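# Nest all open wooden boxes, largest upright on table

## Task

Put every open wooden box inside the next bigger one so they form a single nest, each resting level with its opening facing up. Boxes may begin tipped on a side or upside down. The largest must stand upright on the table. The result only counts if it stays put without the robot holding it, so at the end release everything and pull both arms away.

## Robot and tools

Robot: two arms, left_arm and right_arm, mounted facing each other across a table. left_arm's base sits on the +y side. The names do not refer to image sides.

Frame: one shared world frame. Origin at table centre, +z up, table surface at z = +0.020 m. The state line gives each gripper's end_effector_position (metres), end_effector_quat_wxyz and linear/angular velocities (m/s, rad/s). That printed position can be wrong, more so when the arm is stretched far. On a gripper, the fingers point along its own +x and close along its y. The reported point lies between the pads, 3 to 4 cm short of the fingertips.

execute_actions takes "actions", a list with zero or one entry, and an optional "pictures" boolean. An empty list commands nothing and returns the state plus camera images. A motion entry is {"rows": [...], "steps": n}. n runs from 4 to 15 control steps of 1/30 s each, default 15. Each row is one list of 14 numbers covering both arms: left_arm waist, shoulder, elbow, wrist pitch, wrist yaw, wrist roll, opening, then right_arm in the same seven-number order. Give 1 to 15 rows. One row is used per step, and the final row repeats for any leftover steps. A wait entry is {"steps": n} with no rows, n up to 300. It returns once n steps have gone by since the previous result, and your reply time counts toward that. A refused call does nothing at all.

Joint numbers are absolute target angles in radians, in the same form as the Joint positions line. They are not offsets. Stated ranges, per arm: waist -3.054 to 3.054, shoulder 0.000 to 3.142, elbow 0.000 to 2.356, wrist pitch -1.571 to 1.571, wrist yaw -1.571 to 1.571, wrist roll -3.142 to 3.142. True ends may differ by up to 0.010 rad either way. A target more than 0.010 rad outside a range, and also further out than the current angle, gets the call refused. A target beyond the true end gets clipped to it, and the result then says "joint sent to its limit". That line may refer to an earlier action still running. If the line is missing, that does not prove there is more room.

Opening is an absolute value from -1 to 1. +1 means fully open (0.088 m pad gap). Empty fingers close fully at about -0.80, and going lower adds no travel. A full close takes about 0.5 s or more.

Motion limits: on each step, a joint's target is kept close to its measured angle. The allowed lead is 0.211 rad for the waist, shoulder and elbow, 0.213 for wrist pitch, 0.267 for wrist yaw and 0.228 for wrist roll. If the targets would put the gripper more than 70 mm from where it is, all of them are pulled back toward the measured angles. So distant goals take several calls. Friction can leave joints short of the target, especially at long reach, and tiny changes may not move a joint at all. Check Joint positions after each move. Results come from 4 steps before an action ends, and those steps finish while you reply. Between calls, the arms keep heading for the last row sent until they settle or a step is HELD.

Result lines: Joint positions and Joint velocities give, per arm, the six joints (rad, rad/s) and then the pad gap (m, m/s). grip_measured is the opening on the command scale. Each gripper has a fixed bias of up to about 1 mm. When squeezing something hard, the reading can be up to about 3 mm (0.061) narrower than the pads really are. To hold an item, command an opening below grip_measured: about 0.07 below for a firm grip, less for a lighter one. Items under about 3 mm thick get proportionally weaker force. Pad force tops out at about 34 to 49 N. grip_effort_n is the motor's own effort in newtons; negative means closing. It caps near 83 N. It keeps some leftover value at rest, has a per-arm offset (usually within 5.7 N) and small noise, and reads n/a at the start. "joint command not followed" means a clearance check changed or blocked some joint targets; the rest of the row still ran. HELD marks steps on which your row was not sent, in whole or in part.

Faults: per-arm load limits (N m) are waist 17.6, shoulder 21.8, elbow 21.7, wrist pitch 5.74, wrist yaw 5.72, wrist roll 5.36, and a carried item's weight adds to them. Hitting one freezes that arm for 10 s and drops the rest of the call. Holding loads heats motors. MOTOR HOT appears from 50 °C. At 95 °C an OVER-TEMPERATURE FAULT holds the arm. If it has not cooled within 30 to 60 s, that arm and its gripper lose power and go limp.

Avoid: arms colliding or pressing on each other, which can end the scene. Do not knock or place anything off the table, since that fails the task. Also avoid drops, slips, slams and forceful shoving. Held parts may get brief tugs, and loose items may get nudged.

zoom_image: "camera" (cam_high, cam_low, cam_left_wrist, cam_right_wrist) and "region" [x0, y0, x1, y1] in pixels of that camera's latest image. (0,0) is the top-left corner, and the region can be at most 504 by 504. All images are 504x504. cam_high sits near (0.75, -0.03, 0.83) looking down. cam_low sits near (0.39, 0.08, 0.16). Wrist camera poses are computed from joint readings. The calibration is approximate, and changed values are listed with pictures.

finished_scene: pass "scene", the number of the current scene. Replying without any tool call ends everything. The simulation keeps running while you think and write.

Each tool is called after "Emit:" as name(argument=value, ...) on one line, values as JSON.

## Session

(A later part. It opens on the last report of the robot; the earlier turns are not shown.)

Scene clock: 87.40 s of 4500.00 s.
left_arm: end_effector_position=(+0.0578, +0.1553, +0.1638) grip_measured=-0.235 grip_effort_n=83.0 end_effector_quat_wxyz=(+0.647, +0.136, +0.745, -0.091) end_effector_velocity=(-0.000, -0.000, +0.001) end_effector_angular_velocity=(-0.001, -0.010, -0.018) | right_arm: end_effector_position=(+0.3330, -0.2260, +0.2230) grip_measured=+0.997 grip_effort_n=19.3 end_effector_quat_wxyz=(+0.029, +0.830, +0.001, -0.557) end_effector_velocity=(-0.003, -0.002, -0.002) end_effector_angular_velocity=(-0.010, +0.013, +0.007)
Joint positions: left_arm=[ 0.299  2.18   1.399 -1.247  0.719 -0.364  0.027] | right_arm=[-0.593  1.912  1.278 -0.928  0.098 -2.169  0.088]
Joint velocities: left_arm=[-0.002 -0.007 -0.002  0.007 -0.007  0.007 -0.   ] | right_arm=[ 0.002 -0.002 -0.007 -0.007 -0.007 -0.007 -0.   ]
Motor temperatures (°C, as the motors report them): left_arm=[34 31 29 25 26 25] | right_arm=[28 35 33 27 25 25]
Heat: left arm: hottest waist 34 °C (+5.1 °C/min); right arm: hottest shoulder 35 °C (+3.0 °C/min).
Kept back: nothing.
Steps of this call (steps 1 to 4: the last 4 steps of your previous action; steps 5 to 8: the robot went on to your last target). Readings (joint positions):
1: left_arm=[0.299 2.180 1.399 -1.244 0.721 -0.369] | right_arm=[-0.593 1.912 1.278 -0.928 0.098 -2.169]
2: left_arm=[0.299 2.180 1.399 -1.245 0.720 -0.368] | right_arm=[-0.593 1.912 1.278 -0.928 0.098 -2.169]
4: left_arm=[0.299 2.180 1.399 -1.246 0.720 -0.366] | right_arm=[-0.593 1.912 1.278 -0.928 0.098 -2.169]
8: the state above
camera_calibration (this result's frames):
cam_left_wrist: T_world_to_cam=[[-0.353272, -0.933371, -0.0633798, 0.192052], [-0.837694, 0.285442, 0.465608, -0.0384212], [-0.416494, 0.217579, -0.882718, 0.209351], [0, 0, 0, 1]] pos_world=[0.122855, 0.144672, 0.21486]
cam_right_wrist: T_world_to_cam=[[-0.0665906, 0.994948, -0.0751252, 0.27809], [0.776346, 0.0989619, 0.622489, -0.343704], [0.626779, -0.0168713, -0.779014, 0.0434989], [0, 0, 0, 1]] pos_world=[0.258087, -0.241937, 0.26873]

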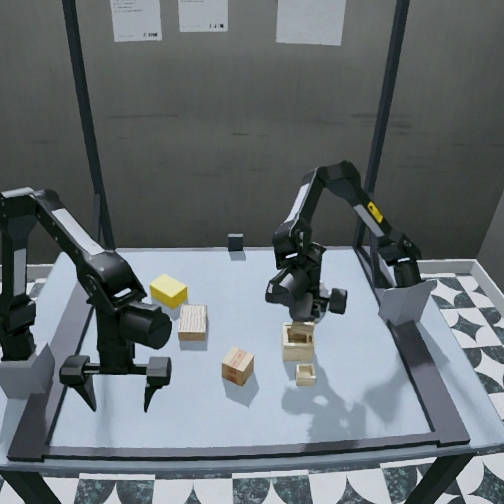

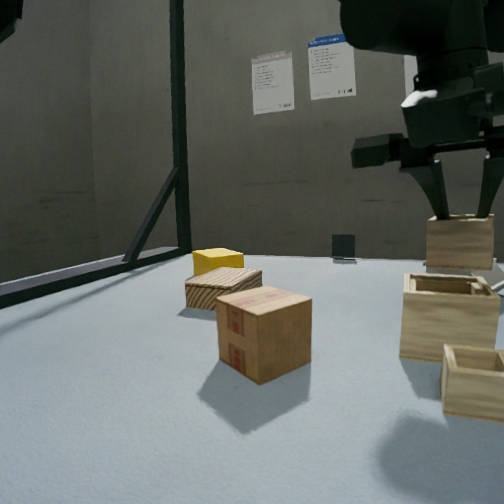

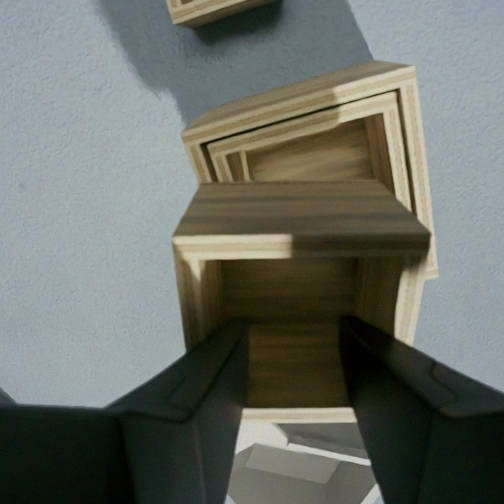

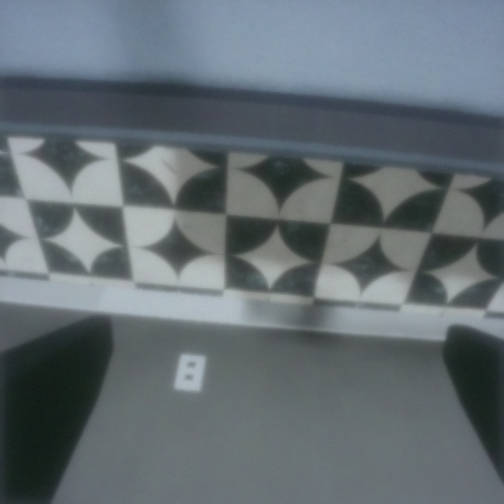

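Emit:
execute_actions(actions=[{"rows":[[0.295,2.22,1.399,-1.18,0.74,-0.66,0.2,-0.593,1.912,1.278,-0.928,0.098,-2.169,1]],"steps":15}])

Emit:
execute_actions(actions=[{"steps":8}], pictures=true)

Scene clock: 88.17 s of 4500.00 s.
left_arm: end_effector_position=(+0.0679, +0.1501, +0.1545) grip_measured=-0.235 grip_effort_n=83.0 end_effector_quat_wxyz=(+0.662, +0.046, +0.748, -0.006) end_effector_velocity=(+0.003, -0.005, -0.003) end_effector_angular_velocity=(-0.002, -0.018, +0.113) | right_arm: end_effector_position=(+0.3330, -0.2260, +0.2230) grip_measured=+0.997 grip_effort_n=18.8 end_effector_quat_wxyz=(+0.029, +0.830, +0.001, -0.557) end_effector_velocity=(+0.001, +0.002, +0.002) end_effector_angular_velocity=(+0.006, +0.001, +0.022)
Joint positions: left_arm=[ 0.294  2.21   1.399 -1.185  0.735 -0.638  0.027] | right_arm=[-0.593  1.912  1.278 -0.928  0.098 -2.169  0.088]
Joint velocities: left_arm=[-0.007  0.002 -0.002  0.037  0.007 -0.139 -0.   ] | right_arm=[-0.002 -0.002  0.002  0.007 -0.007 -0.022 -0.   ]
Motor temperatures (°C, as the motors report them): left_arm=[34 31 29 25 26 25] | right_arm=[28 35 33 27 25 25]
Heat: left arm: hottest waist 34 °C (+5.1 °C/min); right arm: hottest shoulder 35 °C (+3.0 °C/min).
Steps of this call (steps 1 to 12: the robot went on to your last target; steps 13 to 23: the first 11 steps of this action). Readings (joint positions):
13: left_arm=[0.298 2.183 1.399 -1.244 0.719 -0.387] | right_arm=[-0.593 1.912 1.278 -0.928 0.098 -2.169]
14: left_arm=[0.298 2.186 1.399 -1.230 0.721 -0.439] | right_arm=[-0.593 1.912 1.278 -0.928 0.098 -2.169]
16: left_arm=[0.297 2.196 1.399 -1.206 0.727 -0.527] | right_arm=[-0.593 1.912 1.278 -0.928 0.098 -2.169]
20: left_arm=[0.295 2.210 1.399 -1.190 0.732 -0.613] | right_arm=[-0.593 1.912 1.278 -0.928 0.098 -2.169]
23: the state above

Scene clock: 88.43 s of 4500.00 s.
left_arm: end_effector_position=(+0.0687, +0.1494, +0.1543) grip_measured=-0.235 grip_effort_n=83.0 end_effector_quat_wxyz=(+0.663, +0.040, +0.747, -0.002) end_effector_velocity=(+0.024, -0.015, -0.007) end_effector_angular_velocity=(-0.061, -0.090, -0.075) | right_arm: end_effector_position=(+0.3330, -0.2260, +0.2230) grip_measured=+0.997 grip_effort_n=19.8 end_effector_quat_wxyz=(+0.029, +0.830, +0.001, -0.557) end_effector_velocity=(-0.001, -0.002, -0.002) end_effector_angular_velocity=(-0.008, +0.013, +0.003)
Joint positions: left_arm=[ 0.294  2.21   1.399 -1.18   0.736 -0.655  0.027] | right_arm=[-0.593  1.912  1.278 -0.928  0.098 -2.169  0.088]
Joint velocities: left_arm=[-0.002  0.012  0.002  0.154 -0.022 -0.022  0.   ] | right_arm=[-0.002  0.002 -0.002 -0.007 -0.007 -0.007  0.   ]
Motor temperatures (°C, as the motors report them): left_arm=[34 31 29 25 26 25] | right_arm=[28 35 33 27 25 25]
Heat: left arm: hottest waist 34 °C (+5.0 °C/min); right arm: hottest shoulder 35 °C (+3.0 °C/min).
Kept back: nothing.
Steps of this call (steps 1 to 4: the last 4 steps of your previous action; steps 5 to 8: the robot went on to your last target). Readings (joint positions):
1: left_arm=[0.294 2.210 1.399 -1.184 0.735 -0.642] | right_arm=[-0.593 1.912 1.278 -0.928 0.098 -2.169]
2: left_arm=[0.294 2.210 1.399 -1.184 0.735 -0.646] | right_arm=[-0.593 1.912 1.278 -0.928 0.098 -2.169]
4: left_arm=[0.294 2.210 1.399 -1.183 0.735 -0.650] | right_arm=[-0.593 1.912 1.278 -0.928 0.098 -2.169]
8: the state above
camera_calibration (this result's frames):
cam_left_wrist: T_world_to_cam=[[-0.0967672, -0.992525, -0.0743649, 0.182637], [-0.895743, 0.0542708, 0.441248, 0.0191119], [-0.433914, 0.10931, -0.894299, 0.22587], [0, 0, 0, 1]] pos_world=[0.132801, 0.155545, 0.207144]
cam_right_wrist: T_world_to_cam=[[-0.0665906, 0.994948, -0.0751252, 0.27809], [0.776346, 0.0989619, 0.622489, -0.343704], [0.626779, -0.0168713, -0.779014, 0.0434989], [0, 0, 0, 1]] pos_world=[0.258087, -0.241937, 0.26873]

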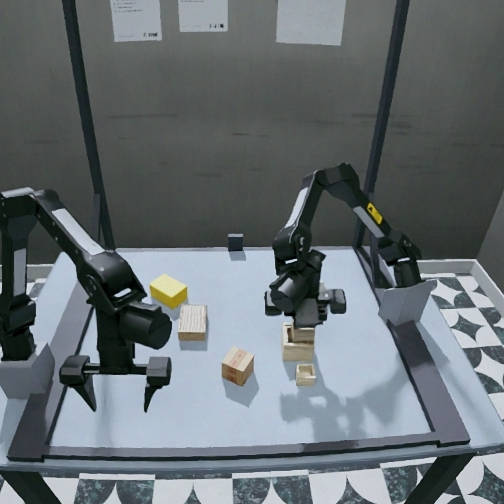

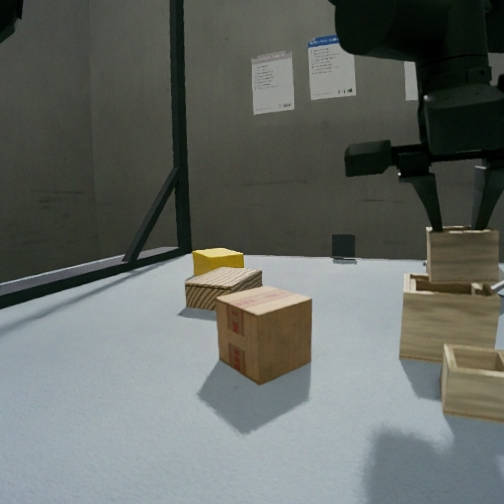

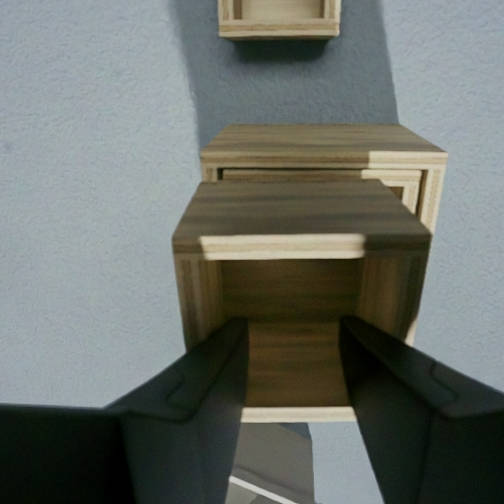

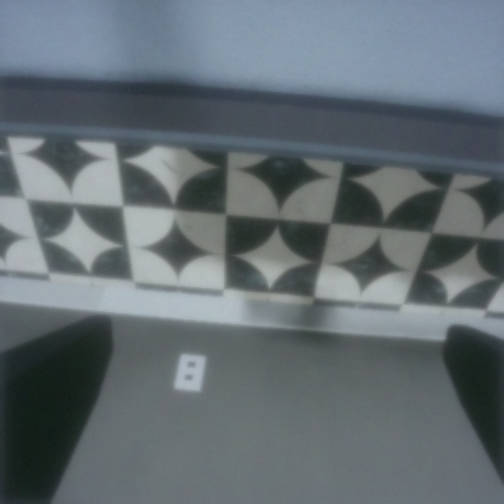

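Emit:
execute_actions(actions=[{"rows":[[0.272,2.205,1.399,-1.115,0.736,-0.675,0.2,-0.593,1.912,1.278,-0.928,0.098,-2.169,1]],"steps":15}], pictures=true)

Scene clock: 89.10 s of 4500.00 s.
left_arm: end_effector_position=(+0.0723, +0.1408, +0.1484) grip_measured=-0.169 grip_effort_n=83.0 end_effector_quat_wxyz=(+0.674, +0.048, +0.737, -0.021) end_effector_velocity=(-0.005, -0.003, -0.005) end_effector_angular_velocity=(+0.017, -0.006, -0.007) | right_arm: end_effector_position=(+0.3330, -0.2260, +0.2230) grip_measured=+0.997 grip_effort_n=19.3 end_effector_quat_wxyz=(+0.029, +0.830, +0.001, -0.557) end_effector_velocity=(-0.002, -0.002, +0.001) end_effector_angular_velocity=(-0.000, +0.008, +0.005)
Joint positions: left_arm=[ 0.275  2.212  1.4   -1.12   0.733 -0.671  0.031] | right_arm=[-0.593  1.912  1.278 -0.928  0.098 -2.169  0.088]
Joint velocities: left_arm=[-0.027 -0.002  0.002  0.007 -0.007 -0.022 -0.   ] | right_arm=[-0.002 -0.007 -0.002 -0.007 -0.007 -0.007 -0.   ]
Motor temperatures (°C, as the motors report them): left_arm=[34 31 29 25 26 25] | right_arm=[28 35 33 27 25 25]
Heat: left arm: hottest waist 34 °C (+5.1 °C/min); right arm: hottest shoulder 35 °C (+3.0 °C/min).
Steps of this call (steps 1 to 9: the robot went on to your last target; steps 10 to 20: the first 11 steps of this action). Readings (joint positions):
10: left_arm=[0.309 2.223 1.400 -1.156 0.714 -0.659] | right_arm=[-0.593 1.912 1.278 -0.928 0.098 -2.169]
11: left_arm=[0.307 2.223 1.400 -1.146 0.711 -0.663] | right_arm=[-0.593 1.912 1.278 -0.928 0.098 -2.169]
13: left_arm=[0.299 2.220 1.400 -1.144 0.727 -0.666] | right_arm=[-0.593 1.912 1.278 -0.928 0.098 -2.169]
17: left_arm=[0.277 2.213 1.400 -1.124 0.734 -0.670] | right_arm=[-0.593 1.912 1.278 -0.928 0.098 -2.169]
20: the state above
camera_calibration (this result's frames):
cam_left_wrist: T_world_to_cam=[[-0.131612, -0.989492, -0.0598582, 0.174007], [-0.904983, 0.0952882, 0.414639, 0.0242228], [-0.404578, 0.108742, -0.908015, 0.223107], [0, 0, 0, 1]] pos_world=[0.135087, 0.145609, 0.202957]
cam_right_wrist: T_world_to_cam=[[-0.0665906, 0.994948, -0.0751252, 0.27809], [0.776346, 0.0989619, 0.622489, -0.343704], [0.626779, -0.0168713, -0.779014, 0.0434989], [0, 0, 0, 1]] pos_world=[0.258087, -0.241937, 0.26873]

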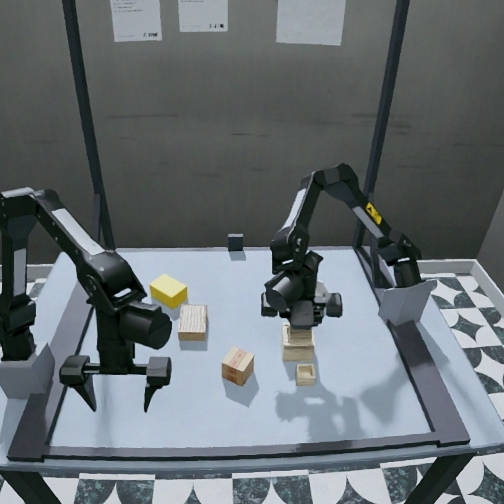

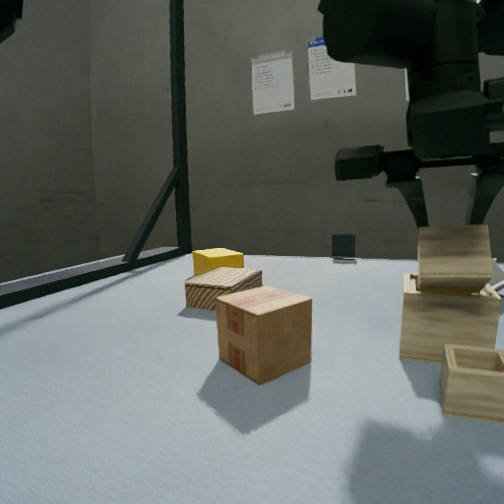

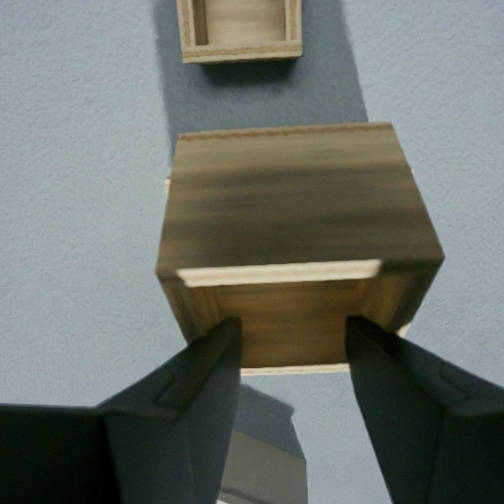

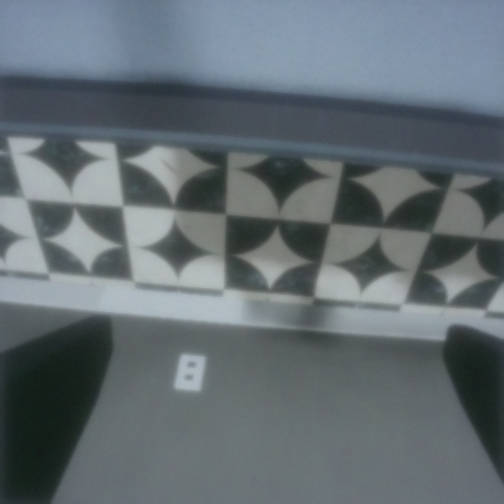

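Emit:
execute_actions(actions=[{"rows":[[0.30,2.10,1.40,-1.15,0.74,-0.5,0.2,-0.593,1.912,1.278,-0.928,0.098,-2.169,1],[0.30,2.10,1.40,-1.15,0.74,-0.5,0.2,-0.593,1.912,1.278,-0.928,0.098,-2.169,1],[0.30,2.10,1.40,-1.15,0.74,-0.5,0.2,-0.593,1.912,1.278,-0.928,0.098,-2.169,1],[0.30,2.10,1.40,-1.15,0.74,-0.5,0.2,-0.593,1.912,1.278,-0.928,0.098,-2.169,1],[0.30,2.10,1.40,-1.15,0.74,-0.5,0.2,-0.593,1.912,1.278,-0.928,0.098,-2.169,1],[0.30,2.10,1.40,-1.15,0.74,-0.5,0.2,-0.593,1.912,1.278,-0.928,0.098,-2.169,1],[0.15,2.05,1.6,-1.3,0.767,0.3,0.2,-0.593,1.912,1.278,-0.928,0.098,-2.169,1]],"steps":15}])

Emit:
execute_actions(actions=[{"rows":[[-0.02,2.14,1.85,-1.56,0.767,0.95,0.2,-0.593,1.912,1.278,-0.928,0.098,-2.169,1]],"steps":15}])

Emit:
execute_actions(actions=[{"steps":12}])

Emit:
execute_actions(actions=[{"rows":[[-0.02,2.32,1.88,-1.56,0.767,0.95,0.2,-0.593,1.912,1.278,-0.928,0.098,-2.169,1]],"steps":12}])

Emit:
execute_actions(actions=[{"rows":[[-0.02,2.42,1.88,-1.56,0.767,0.95,0.2,-0.593,1.912,1.278,-0.928,0.098,-2.169,1]],"steps":15}], pictures=true)

Scene clock: 90.00 s of 4500.00 s.
left_arm: end_effector_position=(+0.0249, +0.1021, +0.1839) grip_measured=-0.169 grip_effort_n=83.0 end_effector_quat_wxyz=(+0.659, +0.190, +0.702, -0.193) end_effector_velocity=(-0.320, -0.224, +0.036) end_effector_angular_velocity=(-0.103, +0.065, -2.356) | right_arm: end_effector_position=(+0.3330, -0.2260, +0.2230) grip_measured=+0.997 grip_effort_n=19.3 end_effector_quat_wxyz=(+0.029, +0.830, +0.001, -0.557) end_effector_velocity=(-0.003, -0.001, -0.001) end_effector_angular_velocity=(-0.000, +0.010, -0.005)
Joint positions: left_arm=[ 0.211  2.099  1.521 -1.241  0.753 -0.339  0.031] | right_arm=[-0.593  1.912  1.278 -0.928  0.098 -2.169  0.088]
Joint velocities: left_arm=[-0.725 -0.335  0.686 -0.432  0.183  1.443  0.   ] | right_arm=[ 0.002 -0.002 -0.002 -0.007 -0.007  0.007 -0.   ]
Motor temperatures (°C, as the motors report them): left_arm=[34 31 29 25 26 25] | right_arm=[28 35 33 27 25 25]
Heat: left arm: hottest waist 34 °C (+5.0 °C/min); right arm: hottest shoulder 35 °C (+3.0 °C/min).
Steps of this call (steps 1 to 4: the last 4 steps of your previous action; steps 5 to 15: the robot went on to your last target; step 16: nothing new was sent; steps 17 to 27: the first 11 steps of this action). Readings (joint positions):
17: left_arm=[0.275 2.204 1.400 -1.118 0.734 -0.654] | right_arm=[-0.593 1.912 1.278 -0.928 0.098 -2.169]
18: left_arm=[0.277 2.194 1.398 -1.124 0.734 -0.617] | right_arm=[-0.593 1.912 1.278 -0.928 0.098 -2.169]
20: left_arm=[0.283 2.165 1.397 -1.137 0.734 -0.569] | right_arm=[-0.593 1.912 1.278 -0.928 0.098 -2.169]
24: left_arm=[0.278 2.119 1.438 -1.191 0.737 -0.477] | right_arm=[-0.593 1.912 1.278 -0.928 0.098 -2.169]
27: the state above

Scene clock: 90.50 s of 4500.00 s.
left_arm: end_effector_position=(-0.0788, +0.0627, +0.1779) grip_measured=-0.169 grip_effort_n=83.0 end_effector_quat_wxyz=(+0.456, +0.484, +0.600, -0.444) end_effector_velocity=(+0.005, -0.007, +0.018) end_effector_angular_velocity=(-0.155, +0.245, -1.343) | right_arm: end_effector_position=(+0.3330, -0.2260, +0.2230) grip_measured=+0.997 grip_effort_n=19.8 end_effector_quat_wxyz=(+0.029, +0.830, +0.001, -0.557) end_effector_velocity=(-0.001, -0.002, -0.000) end_effector_angular_velocity=(-0.004, +0.010, +0.004)
Joint positions: left_arm=[-0.027  2.12   1.829 -1.54   0.767  0.391  0.031] | right_arm=[-0.593  1.912  1.278 -0.928  0.098 -2.169  0.088]
Joint velocities: left_arm=[ 0.037  0.046  0.115 -0.11  -0.007  1.429  0.   ] | right_arm=[-0.002 -0.002 -0.002 -0.007 -0.007 -0.007 -0.   ]
Motor temperatures (°C, as the motors report them): left_arm=[34 31 29 25 26 25] | right_arm=[28 35 33 27 25 25]
Heat: left arm: hottest waist 34 °C (+5.0 °C/min); right arm: hottest shoulder 35 °C (+3.0 °C/min).
Steps of this call (steps 1 to 4: the last 4 steps of your previous action; steps 5 to 15: the first 11 steps of this action). Readings (joint positions):
5: left_arm=[0.141 2.061 1.601 -1.310 0.762 -0.095] | right_arm=[-0.593 1.912 1.278 -0.928 0.098 -2.169]
6: left_arm=[0.123 2.077 1.645 -1.365 0.760 -0.048] | right_arm=[-0.593 1.912 1.278 -0.928 0.098 -2.169]
8: left_arm=[0.066 2.105 1.727 -1.435 0.761 0.050] | right_arm=[-0.593 1.912 1.278 -0.928 0.098 -2.169]
12: left_arm=[-0.019 2.117 1.807 -1.519 0.767 0.245] | right_arm=[-0.593 1.912 1.278 -0.928 0.098 -2.169]
15: the state above

Scene clock: 90.90 s of 4500.00 s.
left_arm: end_effector_position=(-0.0775, +0.0627, +0.1792) grip_measured=-0.169 grip_effort_n=83.0 end_effector_quat_wxyz=(+0.324, +0.579, +0.477, -0.576) end_effector_velocity=(+0.003, +0.001, +0.002) end_effector_angular_velocity=(-0.046, +0.069, -0.399) | right_arm: end_effector_position=(+0.3330, -0.2260, +0.2230) grip_measured=+0.997 grip_effort_n=19.3 end_effector_quat_wxyz=(+0.029, +0.830, +0.001, -0.557) end_effector_velocity=(-0.003, -0.004, -0.001) end_effector_angular_velocity=(-0.016, +0.018, +0.000)
Joint positions: left_arm=[-0.022  2.13   1.842 -1.557  0.767  0.891  0.031] | right_arm=[-0.593  1.912  1.278 -0.928  0.098 -2.169  0.088]
Joint velocities: left_arm=[ 0.007  0.002  0.002 -0.007 -0.007  0.418 -0.   ] | right_arm=[-0.002 -0.002 -0.002 -0.022 -0.007 -0.007 -0.   ]
Motor temperatures (°C, as the motors report them): left_arm=[34 31 29 25 26 25] | right_arm=[28 35 33 27 25 25]
Heat: left arm: hottest waist 34 °C (+5.0 °C/min); right arm: hottest shoulder 35 °C (+3.0 °C/min).
Kept back: nothing.
Steps of this call (steps 1 to 4: the last 4 steps of your previous action; steps 5 to 12: the robot went on to your last target). Readings (joint positions):
1: left_arm=[-0.025 2.122 1.832 -1.545 0.767 0.440] | right_arm=[-0.593 1.912 1.278 -0.928 0.098 -2.169]
2: left_arm=[-0.024 2.124 1.834 -1.548 0.767 0.488] | right_arm=[-0.593 1.912 1.278 -0.928 0.098 -2.169]
4: left_arm=[-0.022 2.128 1.837 -1.552 0.767 0.586] | right_arm=[-0.593 1.912 1.278 -0.928 0.098 -2.169]
8: left_arm=[-0.022 2.130 1.839 -1.556 0.767 0.779] | right_arm=[-0.593 1.912 1.278 -0.928 0.098 -2.169]
12: the state above

Scene clock: 91.17 s of 4500.00 s.
left_arm: end_effector_position=(-0.0398, +0.0679, +0.1377) grip_measured=-0.169 grip_effort_n=83.0 end_effector_quat_wxyz=(+0.299, +0.569, +0.526, -0.558) end_effector_velocity=(+0.065, +0.034, -0.079) end_effector_angular_velocity=(+0.216, +0.070, +0.144) | right_arm: end_effector_position=(+0.3330, -0.2260, +0.2230) grip_measured=+0.997 grip_effort_n=18.8 end_effector_quat_wxyz=(+0.029, +0.830, +0.001, -0.557) end_effector_velocity=(-0.003, -0.004, -0.001) end_effector_angular_velocity=(-0.016, +0.018, +0.000)
Joint positions: left_arm=[-0.022  2.305  1.872 -1.557  0.767  0.94   0.031] | right_arm=[-0.593  1.912  1.278 -0.928  0.098 -2.169  0.088]
Joint velocities: left_arm=[-0.002  0.286 -0.022  0.007 -0.022  0.051  0.   ] | right_arm=[-0.002 -0.002 -0.002 -0.022 -0.007 -0.007 -0.   ]
Motor temperatures (°C, as the motors report them): left_arm=[34 31 29 25 26 25] | right_arm=[28 35 33 27 25 25]
Heat: left arm: hottest waist 34 °C (+5.1 °C/min); right arm: hottest shoulder 35 °C (+2.0 °C/min).
Steps of this call (steps 1 to 8: the first 8 steps of this action). Readings (joint positions):
1: left_arm=[-0.022 2.144 1.846 -1.562 0.767 0.905] | right_arm=[-0.593 1.912 1.278 -0.928 0.098 -2.169]
2: left_arm=[-0.022 2.168 1.860 -1.567 0.769 0.915] | right_arm=[-0.593 1.912 1.278 -0.928 0.098 -2.169]
4: left_arm=[-0.022 2.220 1.876 -1.556 0.770 0.929] | right_arm=[-0.593 1.912 1.278 -0.928 0.098 -2.169]
8: the state above

Scene clock: 91.67 s of 4500.00 s.
left_arm: end_effector_position=(-0.0182, +0.0784, +0.1110) grip_measured=-0.169 grip_effort_n=83.0 end_effector_quat_wxyz=(+0.289, +0.555, +0.566, -0.537) end_effector_velocity=(+0.001, +0.003, +0.000) end_effector_angular_velocity=(+0.018, -0.011, -0.012) | right_arm: end_effector_position=(+0.3330, -0.2260, +0.2230) grip_measured=+0.997 grip_effort_n=19.3 end_effector_quat_wxyz=(+0.029, +0.830, +0.001, -0.557) end_effector_velocity=(-0.002, -0.003, -0.002) end_effector_angular_velocity=(-0.008, +0.013, +0.003)
Joint positions: left_arm=[-0.022  2.411  1.879 -1.56   0.767  0.947  0.031] | right_arm=[-0.593  1.912  1.278 -0.928  0.098 -2.169  0.088]
Joint velocities: left_arm=[-0.002 -0.002 -0.002 -0.007 -0.022  0.007  0.   ] | right_arm=[-0.002 -0.002 -0.007 -0.007 -0.007 -0.007  0.   ]
Motor temperatures (°C, as the motors report them): left_arm=[34 31 29 25 26 25] | right_arm=[28 35 33 27 25 25]
Heat: left arm: hottest waist 34 °C (+5.0 °C/min); right arm: hottest shoulder 35 °C (+2.0 °C/min).
Steps of this call (steps 1 to 4: the last 4 steps of your previous action; steps 5 to 15: the first 11 steps of this action). Readings (joint positions):
5: left_arm=[-0.022 2.319 1.876 -1.560 0.767 0.946] | right_arm=[-0.593 1.912 1.278 -0.928 0.098 -2.169]
6: left_arm=[-0.022 2.330 1.880 -1.561 0.767 0.946] | right_arm=[-0.593 1.912 1.278 -0.928 0.098 -2.169]
8: left_arm=[-0.022 2.357 1.883 -1.560 0.767 0.947] | right_arm=[-0.593 1.912 1.278 -0.928 0.098 -2.169]
12: left_arm=[-0.022 2.406 1.879 -1.560 0.767 0.947] | right_arm=[-0.593 1.912 1.278 -0.928 0.098 -2.169]
15: the state above
camera_calibration (this result's frames):
cam_left_wrist: T_world_to_cam=[[-0.935246, 0.23025, 0.268888, -0.0486131], [0.344355, 0.767832, 0.540235, -0.0801616], [-0.082072, 0.597845, -0.797399, 0.114614], [0, 0, 0, 1]] pos_world=[-0.0084546, 0.00422265, 0.14777]
cam_right_wrist: T_world_to_cam=[[-0.0665906, 0.994948, -0.0751252, 0.27809], [0.776346, 0.0989619, 0.622489, -0.343704], [0.626779, -0.0168713, -0.779014, 0.0434989], [0, 0, 0, 1]] pos_world=[0.258087, -0.241937, 0.26873]

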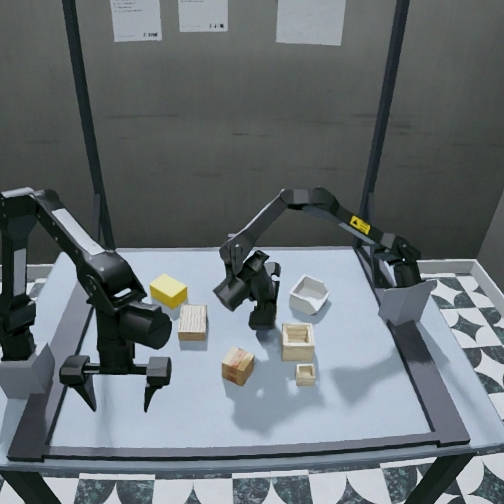

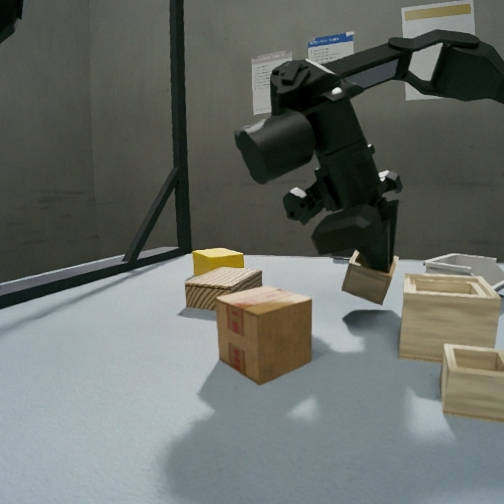

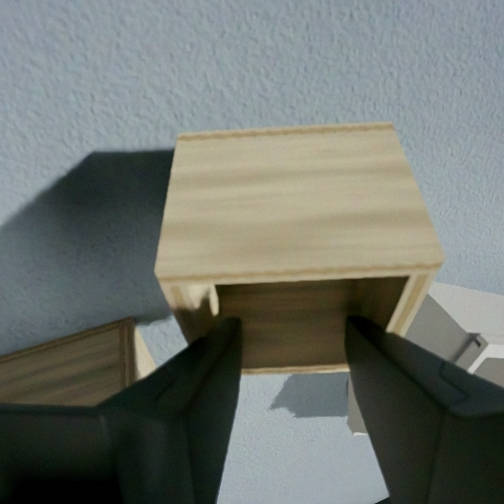

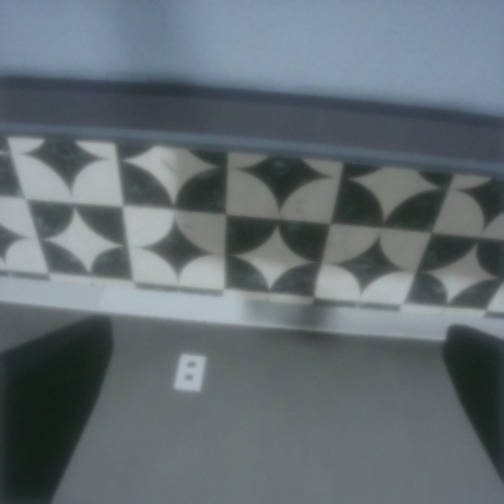

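Still ~1.5 cm above the table. Lower a bit, release, lift.

Emit:
execute_actions(actions=[{"rows":[[-0.02,2.47,1.88,-1.56,0.767,0.95,0.2,-0.593,1.912,1.278,-0.928,0.098,-2.169,1]],"steps":12}])

Emit:
execute_actions(actions=[{"rows":[[-0.02,2.46,1.88,-1.56,0.767,0.95,-0.5,-0.593,1.912,1.278,-0.928,0.098,-2.169,1]],"steps":14}])

Emit:
execute_actions(actions=[{"rows":[[-0.015,2.30,1.88,-1.50,0.767,0.95,-1,-0.593,1.912,1.278,-0.928,0.098,-2.169,1],[-0.015,2.30,1.88,-1.50,0.767,0.95,-1,-0.593,1.912,1.278,-0.928,0.098,-2.169,1],[-0.015,2.30,1.88,-1.50,0.767,0.95,-1,-0.593,1.912,1.278,-0.928,0.098,-2.169,1],[-0.015,2.30,1.88,-1.50,0.767,0.95,-1,-0.593,1.912,1.278,-0.928,0.098,-2.169,1],[-0.015,2.30,1.88,-1.50,0.767,0.95,-1,-0.593,1.912,1.278,-0.928,0.098,-2.169,1],[-0.015,2.30,1.88,-1.50,0.767,0.95,-1,-0.593,1.912,1.278,-0.928,0.098,-2.169,1],[0.05,2.15,1.75,-1.2,0.72,0.6,-1,-0.593,1.912,1.278,-0.928,0.098,-2.169,1]],"steps":15}])

Emit:
execute_actions(actions=[{"rows":[[0.0,2.05,1.45,-0.98,0.72,0.15,-1,-0.593,1.912,1.278,-0.928,0.098,-2.169,1]],"steps":15}])

Emit:
execute_actions(actions=[{"steps":10}], pictures=true)

Scene clock: 92.30 s of 4500.00 s.
left_arm: end_effector_position=(-0.0090, +0.0847, +0.0992) grip_measured=-0.169 grip_effort_n=83.0 end_effector_quat_wxyz=(+0.285, +0.547, +0.585, -0.526) end_effector_velocity=(+0.014, +0.007, -0.003) end_effector_angular_velocity=(+0.016, +0.008, +0.064) | right_arm: end_effector_position=(+0.3330, -0.2260, +0.2230) grip_measured=+0.997 grip_effort_n=19.3 end_effector_quat_wxyz=(+0.029, +0.830, +0.001, -0.557) end_effector_velocity=(-0.004, -0.006, -0.003) end_effector_angular_velocity=(-0.006, +0.033, -0.017)
Joint positions: left_arm=[-0.022  2.458  1.88  -1.561  0.768  0.947  0.031] | right_arm=[-0.593  1.912  1.278 -0.928  0.098 -2.169  0.088]
Joint velocities: left_arm=[ 0.027  0.037 -0.007 -0.007  0.007 -0.007 -0.   ] | right_arm=[-0.007 -0.002 -0.007 -0.022 -0.022  0.007 -0.   ]
Motor temperatures (°C, as the motors report them): left_arm=[34 32 29 25 26 25] | right_arm=[28 35 33 27 25 25]
Heat: left arm: hottest waist 34 °C (+5.1 °C/min); right arm: hottest shoulder 35 °C (+2.0 °C/min).
Steps of this call (steps 1 to 4: the last 4 steps of your previous action; steps 5 to 11: the robot went on to your last target; steps 12 to 19: the first 8 steps of this action). Readings (joint positions):
12: left_arm=[-0.022 2.416 1.879 -1.560 0.767 0.947] | right_arm=[-0.593 1.912 1.278 -0.928 0.098 -2.169]
13: left_arm=[-0.022 2.421 1.879 -1.560 0.767 0.947] | right_arm=[-0.593 1.912 1.278 -0.928 0.098 -2.169]
15: left_arm=[-0.022 2.434 1.880 -1.560 0.767 0.947] | right_arm=[-0.593 1.912 1.278 -0.928 0.098 -2.169]
19: the state above

Scene clock: 92.77 s of 4500.00 s.
left_arm: end_effector_position=(-0.0088, +0.0847, +0.0992) grip_measured=-0.445 grip_effort_n=-18.8 end_effector_quat_wxyz=(+0.285, +0.547, +0.585, -0.527) end_effector_velocity=(+0.000, +0.003, +0.000) end_effector_angular_velocity=(+0.026, -0.020, +0.014) | right_arm: end_effector_position=(+0.3330, -0.2260, +0.2230) grip_measured=+0.997 grip_effort_n=19.3 end_effector_quat_wxyz=(+0.029, +0.830, +0.001, -0.557) end_effector_velocity=(-0.001, -0.002, +0.002) end_effector_angular_velocity=(-0.009, -0.005, +0.007)
Joint positions: left_arm=[-0.022  2.458  1.88  -1.561  0.768  0.948  0.017] | right_arm=[-0.593  1.912  1.278 -0.928  0.098 -2.169  0.088]
Joint velocities: left_arm=[-0.002 -0.002 -0.002 -0.007 -0.022 -0.022 -0.02 ] | right_arm=[ 0.002 -0.007 -0.002 -0.007  0.007 -0.007 -0.   ]
Motor temperatures (°C, as the motors report them): left_arm=[34 32 29 25 26 25] | right_arm=[28 35 33 27 25 25]
Heat: left arm: hottest waist 34 °C (+5.0 °C/min); right arm: hottest shoulder 35 °C (+2.0 °C/min).
Steps of this call (steps 1 to 4: the last 4 steps of your previous action; steps 5 to 14: the first 10 steps of this action). Readings (joint positions):
5: left_arm=[-0.022 2.458 1.880 -1.561 0.768 0.947] | right_arm=[-0.593 1.912 1.278 -0.928 0.098 -2.169]
6: left_arm=[-0.022 2.458 1.880 -1.561 0.768 0.947] | right_arm=[-0.593 1.912 1.278 -0.928 0.098 -2.169]
8: left_arm=[-0.022 2.458 1.880 -1.561 0.768 0.948] | right_arm=[-0.593 1.912 1.278 -0.928 0.098 -2.169]
12: left_arm=[-0.022 2.458 1.880 -1.561 0.768 0.948] | right_arm=[-0.593 1.912 1.278 -0.928 0.098 -2.169]
14: the state above

Scene clock: 93.27 s of 4500.00 s.
left_arm: end_effector_position=(-0.0194, +0.0441, +0.1548) grip_measured=-0.789 grip_effort_n=-83.5 end_effector_quat_wxyz=(+0.397, +0.565, +0.467, -0.552) end_effector_velocity=(+0.093, -0.132, +0.191) end_effector_angular_velocity=(-0.990, -0.630, +0.471) | right_arm: end_effector_position=(+0.3330, -0.2260, +0.2230) grip_measured=+0.997 grip_effort_n=19.8 end_effector_quat_wxyz=(+0.029, +0.830, +0.001, -0.557) end_effector_velocity=(-0.004, +0.002, -0.000) end_effector_angular_velocity=(-0.000, +0.021, +0.026)
Joint positions: left_arm=[ 0.02   2.207  1.794 -1.312  0.738  0.733  0.   ] | right_arm=[-0.593  1.912  1.278 -0.928  0.098 -2.169  0.088]
Joint velocities: left_arm=[ 0.359 -0.525 -0.212  0.945 -0.11  -1.062 -0.   ] | right_arm=[ 0.002 -0.002  0.002 -0.007 -0.022 -0.022  0.   ]
Motor temperatures (°C, as the motors report them): left_arm=[34 32 29 25 26 25] | right_arm=[28 35 33 27 25 25]
Heat: left arm: hottest waist 34 °C (+5.1 °C/min); right arm: hottest shoulder 35 °C (+2.0 °C/min).
Steps of this call (steps 1 to 4: the last 4 steps of your previous action; steps 5 to 15: the first 11 steps of this action). Readings (joint positions):
5: left_arm=[-0.022 2.450 1.879 -1.555 0.768 0.948] | right_arm=[-0.593 1.912 1.278 -0.928 0.098 -2.169]
6: left_arm=[-0.022 2.436 1.875 -1.539 0.766 0.948] | right_arm=[-0.593 1.912 1.278 -0.928 0.098 -2.169]
8: left_arm=[-0.022 2.399 1.874 -1.523 0.766 0.948] | right_arm=[-0.593 1.912 1.278 -0.928 0.098 -2.169]
12: left_arm=[-0.015 2.284 1.840 -1.436 0.756 0.871] | right_arm=[-0.593 1.912 1.278 -0.928 0.098 -2.169]
15: the state above

Scene clock: 93.77 s of 4500.00 s.
left_arm: end_effector_position=(-0.0128, +0.0703, +0.1260) grip_measured=-0.789 grip_effort_n=-83.5 end_effector_quat_wxyz=(+0.534, +0.463, +0.547, -0.448) end_effector_velocity=(+0.012, +0.028, -0.016) end_effector_angular_velocity=(+0.005, -0.034, +0.453) | right_arm: end_effector_position=(+0.3330, -0.2260, +0.2230) grip_measured=+0.997 grip_effort_n=19.3 end_effector_quat_wxyz=(+0.029, +0.830, +0.001, -0.557) end_effector_velocity=(+0.001, -0.005, +0.002) end_effector_angular_velocity=(-0.018, +0.003, -0.006)
Joint positions: left_arm=[-0.004  2.078  1.473 -0.999  0.723  0.209  0.   ] | right_arm=[-0.593  1.912  1.278 -0.928  0.098 -2.169  0.088]
Joint velocities: left_arm=[ 0.007 -0.046 -0.173  0.125 -0.022 -0.447 -0.   ] | right_arm=[-0.007 -0.002  0.002 -0.022  0.007 -0.007  0.   ]
Motor temperatures (°C, as the motors report them): left_arm=[34 32 29 25 26 25] | right_arm=[28 35 33 27 25 25]
Heat: left arm: hottest waist 34 °C (+5.0 °C/min); right arm: hottest shoulder 35 °C (+2.0 °C/min).
Steps of this call (steps 1 to 4: the last 4 steps of your previous action; steps 5 to 15: the first 11 steps of this action). Readings (joint positions):
5: left_arm=[0.050 2.159 1.751 -1.206 0.728 0.615] | right_arm=[-0.593 1.912 1.278 -0.928 0.098 -2.169]
6: left_arm=[0.045 2.138 1.706 -1.152 0.725 0.563] | right_arm=[-0.593 1.912 1.278 -0.928 0.098 -2.169]
8: left_arm=[0.027 2.103 1.616 -1.086 0.724 0.466] | right_arm=[-0.593 1.912 1.278 -0.928 0.098 -2.169]
12: left_arm=[-0.002 2.078 1.504 -1.019 0.724 0.280] | right_arm=[-0.593 1.912 1.278 -0.928 0.098 -2.169]
15: the state above

Scene clock: 94.10 s of 4500.00 s.
left_arm: end_effector_position=(-0.0139, +0.0709, +0.1270) grip_measured=-0.789 grip_effort_n=-83.5 end_effector_quat_wxyz=(+0.547, +0.450, +0.554, -0.438) end_effector_velocity=(+0.003, +0.006, -0.004) end_effector_angular_velocity=(+0.018, -0.017, +0.043) | right_arm: end_effector_position=(+0.3330, -0.2260, +0.2230) grip_measured=+0.997 grip_effort_n=18.8 end_effector_quat_wxyz=(+0.029, +0.830, +0.001, -0.557) end_effector_velocity=(+0.001, -0.002, +0.002) end_effector_angular_velocity=(-0.008, -0.005, +0.003)
Joint positions: left_arm=[-0.004  2.064  1.457 -0.983  0.723  0.157  0.   ] | right_arm=[-0.593  1.912  1.278 -0.928  0.098 -2.169  0.088]
Joint velocities: left_arm=[-0.002 -0.002 -0.022  0.007 -0.022 -0.037 -0.   ] | right_arm=[-0.002 -0.002  0.002 -0.007  0.007 -0.007 -0.   ]
Motor temperatures (°C, as the motors report them): left_arm=[34 32 29 25 26 25] | right_arm=[28 35 33 27 25 25]
Heat: left arm: hottest waist 34 °C (+5.1 °C/min); right arm: hottest shoulder 35 °C (+2.0 °C/min).
Kept back: nothing.
Steps of this call (steps 1 to 4: the last 4 steps of your previous action; steps 5 to 10: the robot went on to your last target). Readings (joint positions):
1: left_arm=[-0.004 2.076 1.468 -0.995 0.723 0.195] | right_arm=[-0.593 1.912 1.278 -0.928 0.098 -2.169]
2: left_arm=[-0.004 2.074 1.465 -0.992 0.723 0.185] | right_arm=[-0.593 1.912 1.278 -0.928 0.098 -2.169]
4: left_arm=[-0.004 2.069 1.461 -0.987 0.723 0.172] | right_arm=[-0.593 1.912 1.278 -0.928 0.098 -2.169]
8: left_arm=[-0.004 2.064 1.458 -0.984 0.723 0.160] | right_arm=[-0.593 1.912 1.278 -0.928 0.098 -2.169]
10: the state above
camera_calibration (this result's frames):
cam_left_wrist: T_world_to_cam=[[-0.982878, -0.180801, -0.0355139, 0.0199935], [-0.1818, 0.920234, 0.346582, -0.078001], [-0.0299812, 0.347104, -0.937347, 0.168494], [0, 0, 0, 1]] pos_world=[0.0105222, 0.016909, 0.185681]
cam_right_wrist: T_world_to_cam=[[-0.0665906, 0.994948, -0.0751252, 0.27809], [0.776346, 0.0989619, 0.622489, -0.343704], [0.626779, -0.0168713, -0.779014, 0.0434989], [0, 0, 0, 1]] pos_world=[0.258087, -0.241937, 0.26873]

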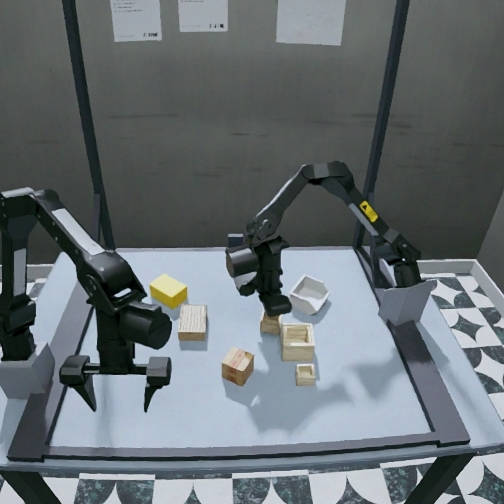

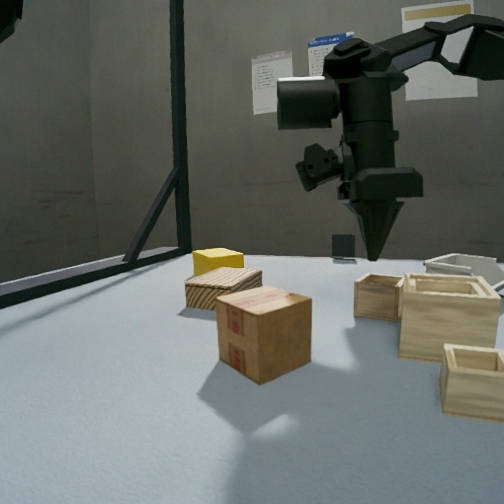

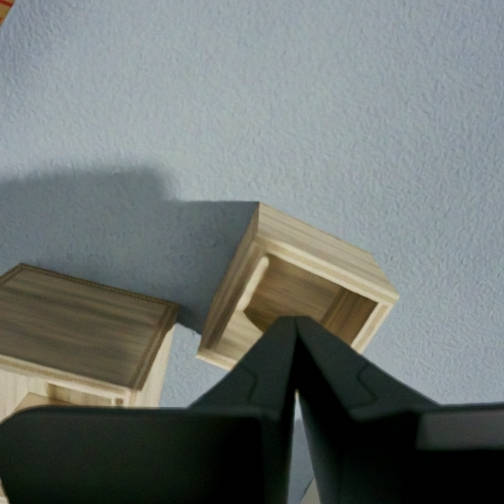

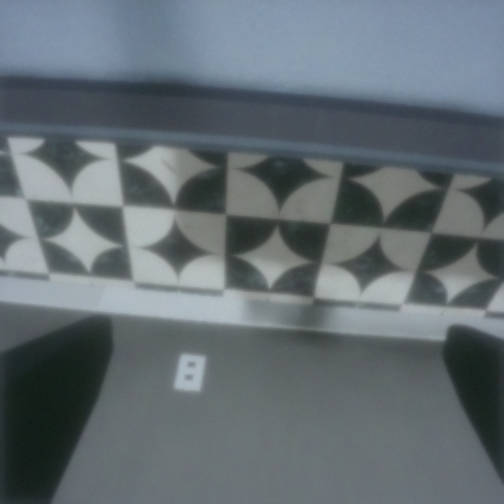

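Emit:
execute_actions(actions=[{"rows":[[-0.03,2.07,1.455,-0.97,0.722,0.58,-1,-0.593,1.912,1.278,-0.928,0.098,-2.169,1],[-0.03,2.07,1.455,-0.97,0.722,0.58,-1,-0.593,1.912,1.278,-0.928,0.098,-2.169,1],[-0.03,2.07,1.455,-0.97,0.722,0.58,-1,-0.593,1.912,1.278,-0.928,0.098,-2.169,1],[-0.03,2.07,1.455,-0.97,0.722,0.58,-1,-0.593,1.912,1.278,-0.928,0.098,-2.169,1],[-0.03,2.07,1.455,-0.97,0.722,0.58,-1,-0.593,1.912,1.278,-0.928,0.098,-2.169,1],[-0.03,2.07,1.455,-0.97,0.722,0.58,-1,-0.593,1.912,1.278,-0.928,0.098,-2.169,1],[-0.03,2.07,1.455,-0.97,0.722,0.58,-1,-0.593,1.912,1.278,-0.928,0.098,-2.169,1],[-0.065,2.11,1.455,-0.96,0.722,0.56,-1,-0.593,1.912,1.278,-0.928,0.098,-2.169,1]],"steps":15}], pictures=true)

Scene clock: 94.77 s of 4500.00 s.
left_arm: end_effector_position=(-0.0225, +0.0706, +0.1112) grip_measured=-0.789 grip_effort_n=-83.5 end_effector_quat_wxyz=(+0.437, +0.554, +0.465, -0.535) end_effector_velocity=(-0.021, +0.024, -0.093) end_effector_angular_velocity=(+0.238, +0.085, -0.276) | right_arm: end_effector_position=(+0.3330, -0.2260, +0.2230) grip_measured=+0.997 grip_effort_n=18.8 end_effector_quat_wxyz=(+0.029, +0.830, +0.001, -0.557) end_effector_velocity=(-0.006, -0.002, -0.000) end_effector_angular_velocity=(-0.007, +0.028, +0.009)
Joint positions: left_arm=[-0.048  2.08   1.455 -0.965  0.723  0.525  0.   ] | right_arm=[-0.593  1.912  1.278 -0.928  0.098 -2.169  0.088]
Joint velocities: left_arm=[-0.193  0.168 -0.002  0.007 -0.007  0.242 -0.   ] | right_arm=[ 0.002 -0.007 -0.002 -0.022 -0.022 -0.007  0.   ]
Motor temperatures (°C, as the motors report them): left_arm=[34 32 29 25 26 25] | right_arm=[28 35 33 27 25 25]
Heat: left arm: hottest waist 34 °C (+5.0 °C/min); right arm: hottest shoulder 35 °C (+2.0 °C/min).
Steps of this call (steps 1 to 9: the robot went on to your last target; steps 10 to 20: the first 11 steps of this action). Readings (joint positions):
10: left_arm=[-0.004 2.064 1.455 -0.982 0.723 0.179] | right_arm=[-0.593 1.912 1.278 -0.928 0.098 -2.169]
11: left_arm=[-0.006 2.064 1.455 -0.979 0.723 0.231] | right_arm=[-0.593 1.912 1.278 -0.928 0.098 -2.169]
13: left_arm=[-0.015 2.064 1.455 -0.975 0.723 0.327] | right_arm=[-0.593 1.912 1.278 -0.928 0.098 -2.169]
17: left_arm=[-0.030 2.066 1.455 -0.973 0.723 0.485] | right_arm=[-0.593 1.912 1.278 -0.928 0.098 -2.169]
20: the state above
camera_calibration (this result's frames):
cam_left_wrist: T_world_to_cam=[[-0.97591, 0.2178, -0.0127502, -0.0196448], [0.197612, 0.907195, 0.371412, -0.0671371], [0.0924605, 0.359945, -0.92838, 0.154388], [0, 0, 0, 1]] pos_world=[-0.0201793, 0.00961361, 0.168016]
cam_right_wrist: T_world_to_cam=[[-0.0665906, 0.994948, -0.0751252, 0.27809], [0.776346, 0.0989619, 0.622489, -0.343704], [0.626779, -0.0168713, -0.779014, 0.0434989], [0, 0, 0, 1]] pos_world=[0.258087, -0.241937, 0.26873]

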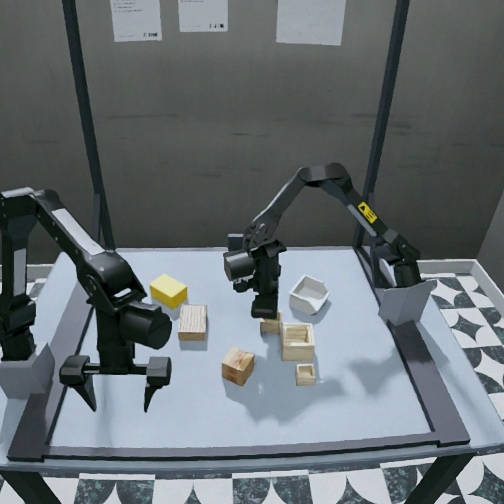

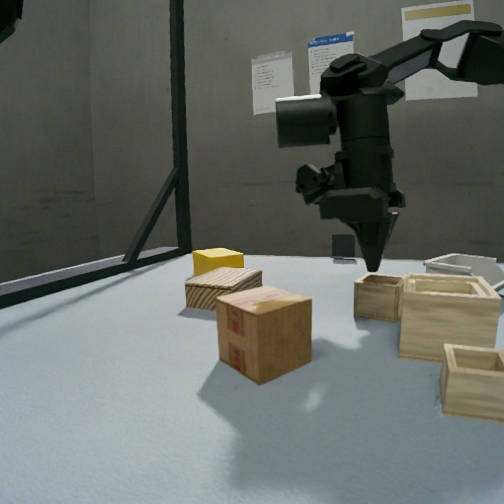

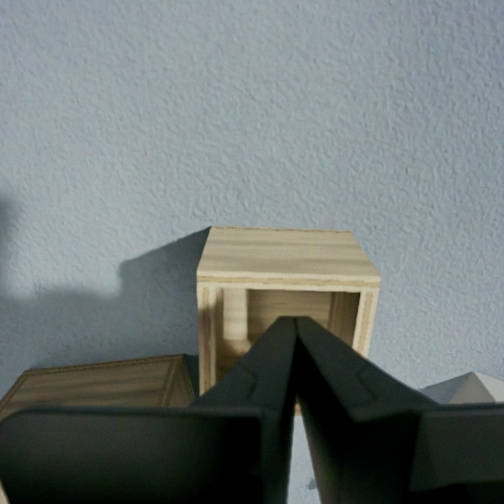

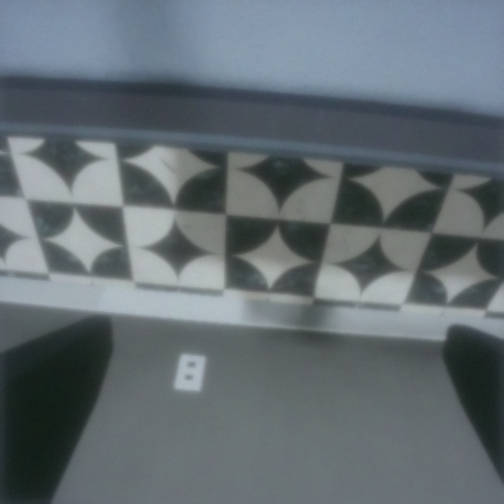

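Emit:
execute_actions(actions=[{"rows":[[-0.088,2.142,1.455,-0.955,0.722,0.545,-1,-0.593,1.912,1.278,-0.928,0.098,-2.169,1]],"steps":15}], pictures=true)

Scene clock: 95.63 s of 4500.00 s.
left_arm: end_effector_position=(-0.0236, +0.0770, +0.0874) grip_measured=-0.789 grip_effort_n=-83.5 end_effector_quat_wxyz=(+0.410, +0.566, +0.477, -0.533) end_effector_velocity=(-0.001, -0.001, +0.001) end_effector_angular_velocity=(-0.004, -0.011, +0.011) | right_arm: end_effector_position=(+0.3330, -0.2260, +0.2230) grip_measured=+0.997 grip_effort_n=19.3 end_effector_quat_wxyz=(+0.029, +0.830, +0.001, -0.557) end_effector_velocity=(-0.002, -0.005, +0.001) end_effector_angular_velocity=(-0.005, +0.015, -0.017)
Joint positions: left_arm=[-0.089  2.131  1.455 -0.957  0.723  0.549  0.   ] | right_arm=[-0.593  1.912  1.278 -0.928  0.098 -2.169  0.088]
Joint velocities: left_arm=[-0.002 -0.007 -0.002  0.007 -0.007 -0.022  0.   ] | right_arm=[-0.007 -0.007 -0.002 -0.022 -0.007  0.007  0.   ]
Motor temperatures (°C, as the motors report them): left_arm=[34 32 29 25 26 25] | right_arm=[28 35 33 27 25 25]
Heat: left arm: hottest waist 34 °C (+5.0 °C/min); right arm: hottest shoulder 35 °C (+2.0 °C/min).
Steps of this call (steps 1 to 4: the last 4 steps of your previous action; steps 5 to 15: the robot went on to your last target; steps 16 to 26: the first 11 steps of this action). Readings (joint positions):
16: left_arm=[-0.066 2.102 1.455 -0.962 0.723 0.556] | right_arm=[-0.593 1.912 1.278 -0.928 0.098 -2.169]
17: left_arm=[-0.068 2.106 1.455 -0.959 0.723 0.556] | right_arm=[-0.593 1.912 1.278 -0.928 0.098 -2.169]
19: left_arm=[-0.076 2.115 1.455 -0.958 0.723 0.554] | right_arm=[-0.593 1.912 1.278 -0.928 0.098 -2.169]
23: left_arm=[-0.088 2.131 1.455 -0.958 0.723 0.550] | right_arm=[-0.593 1.912 1.278 -0.928 0.098 -2.169]
26: the state above
camera_calibration (this result's frames):
cam_left_wrist: T_world_to_cam=[[-0.969973, 0.242422, 0.0196003, -0.026996], [0.228272, 0.879615, 0.417336, -0.065023], [0.0839307, 0.409279, -0.908541, 0.124332], [0, 0, 0, 1]] pos_world=[-0.0217777, 0.0128533, 0.140626]
cam_right_wrist: T_world_to_cam=[[-0.0665906, 0.994948, -0.0751252, 0.27809], [0.776346, 0.0989619, 0.622489, -0.343704], [0.626779, -0.0168713, -0.779014, 0.0434989], [0, 0, 0, 1]] pos_world=[0.258087, -0.241937, 0.26873]

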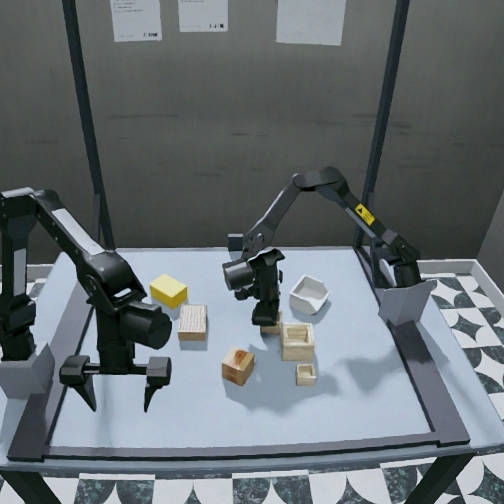

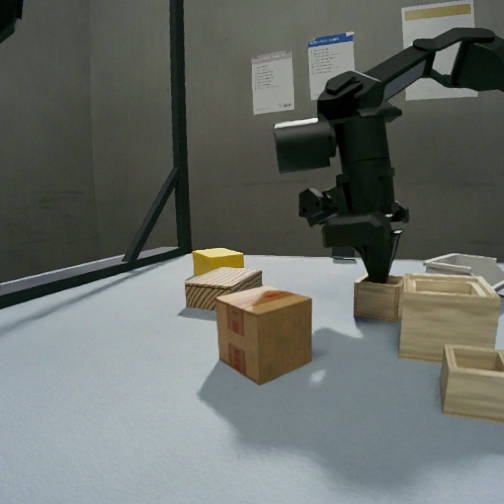

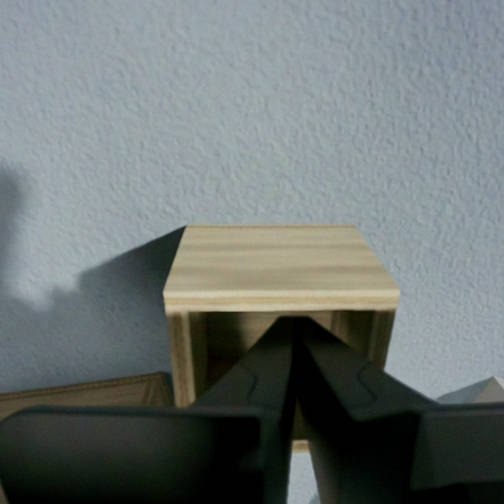

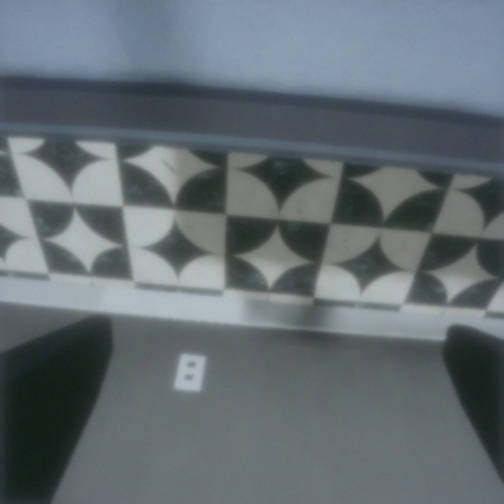

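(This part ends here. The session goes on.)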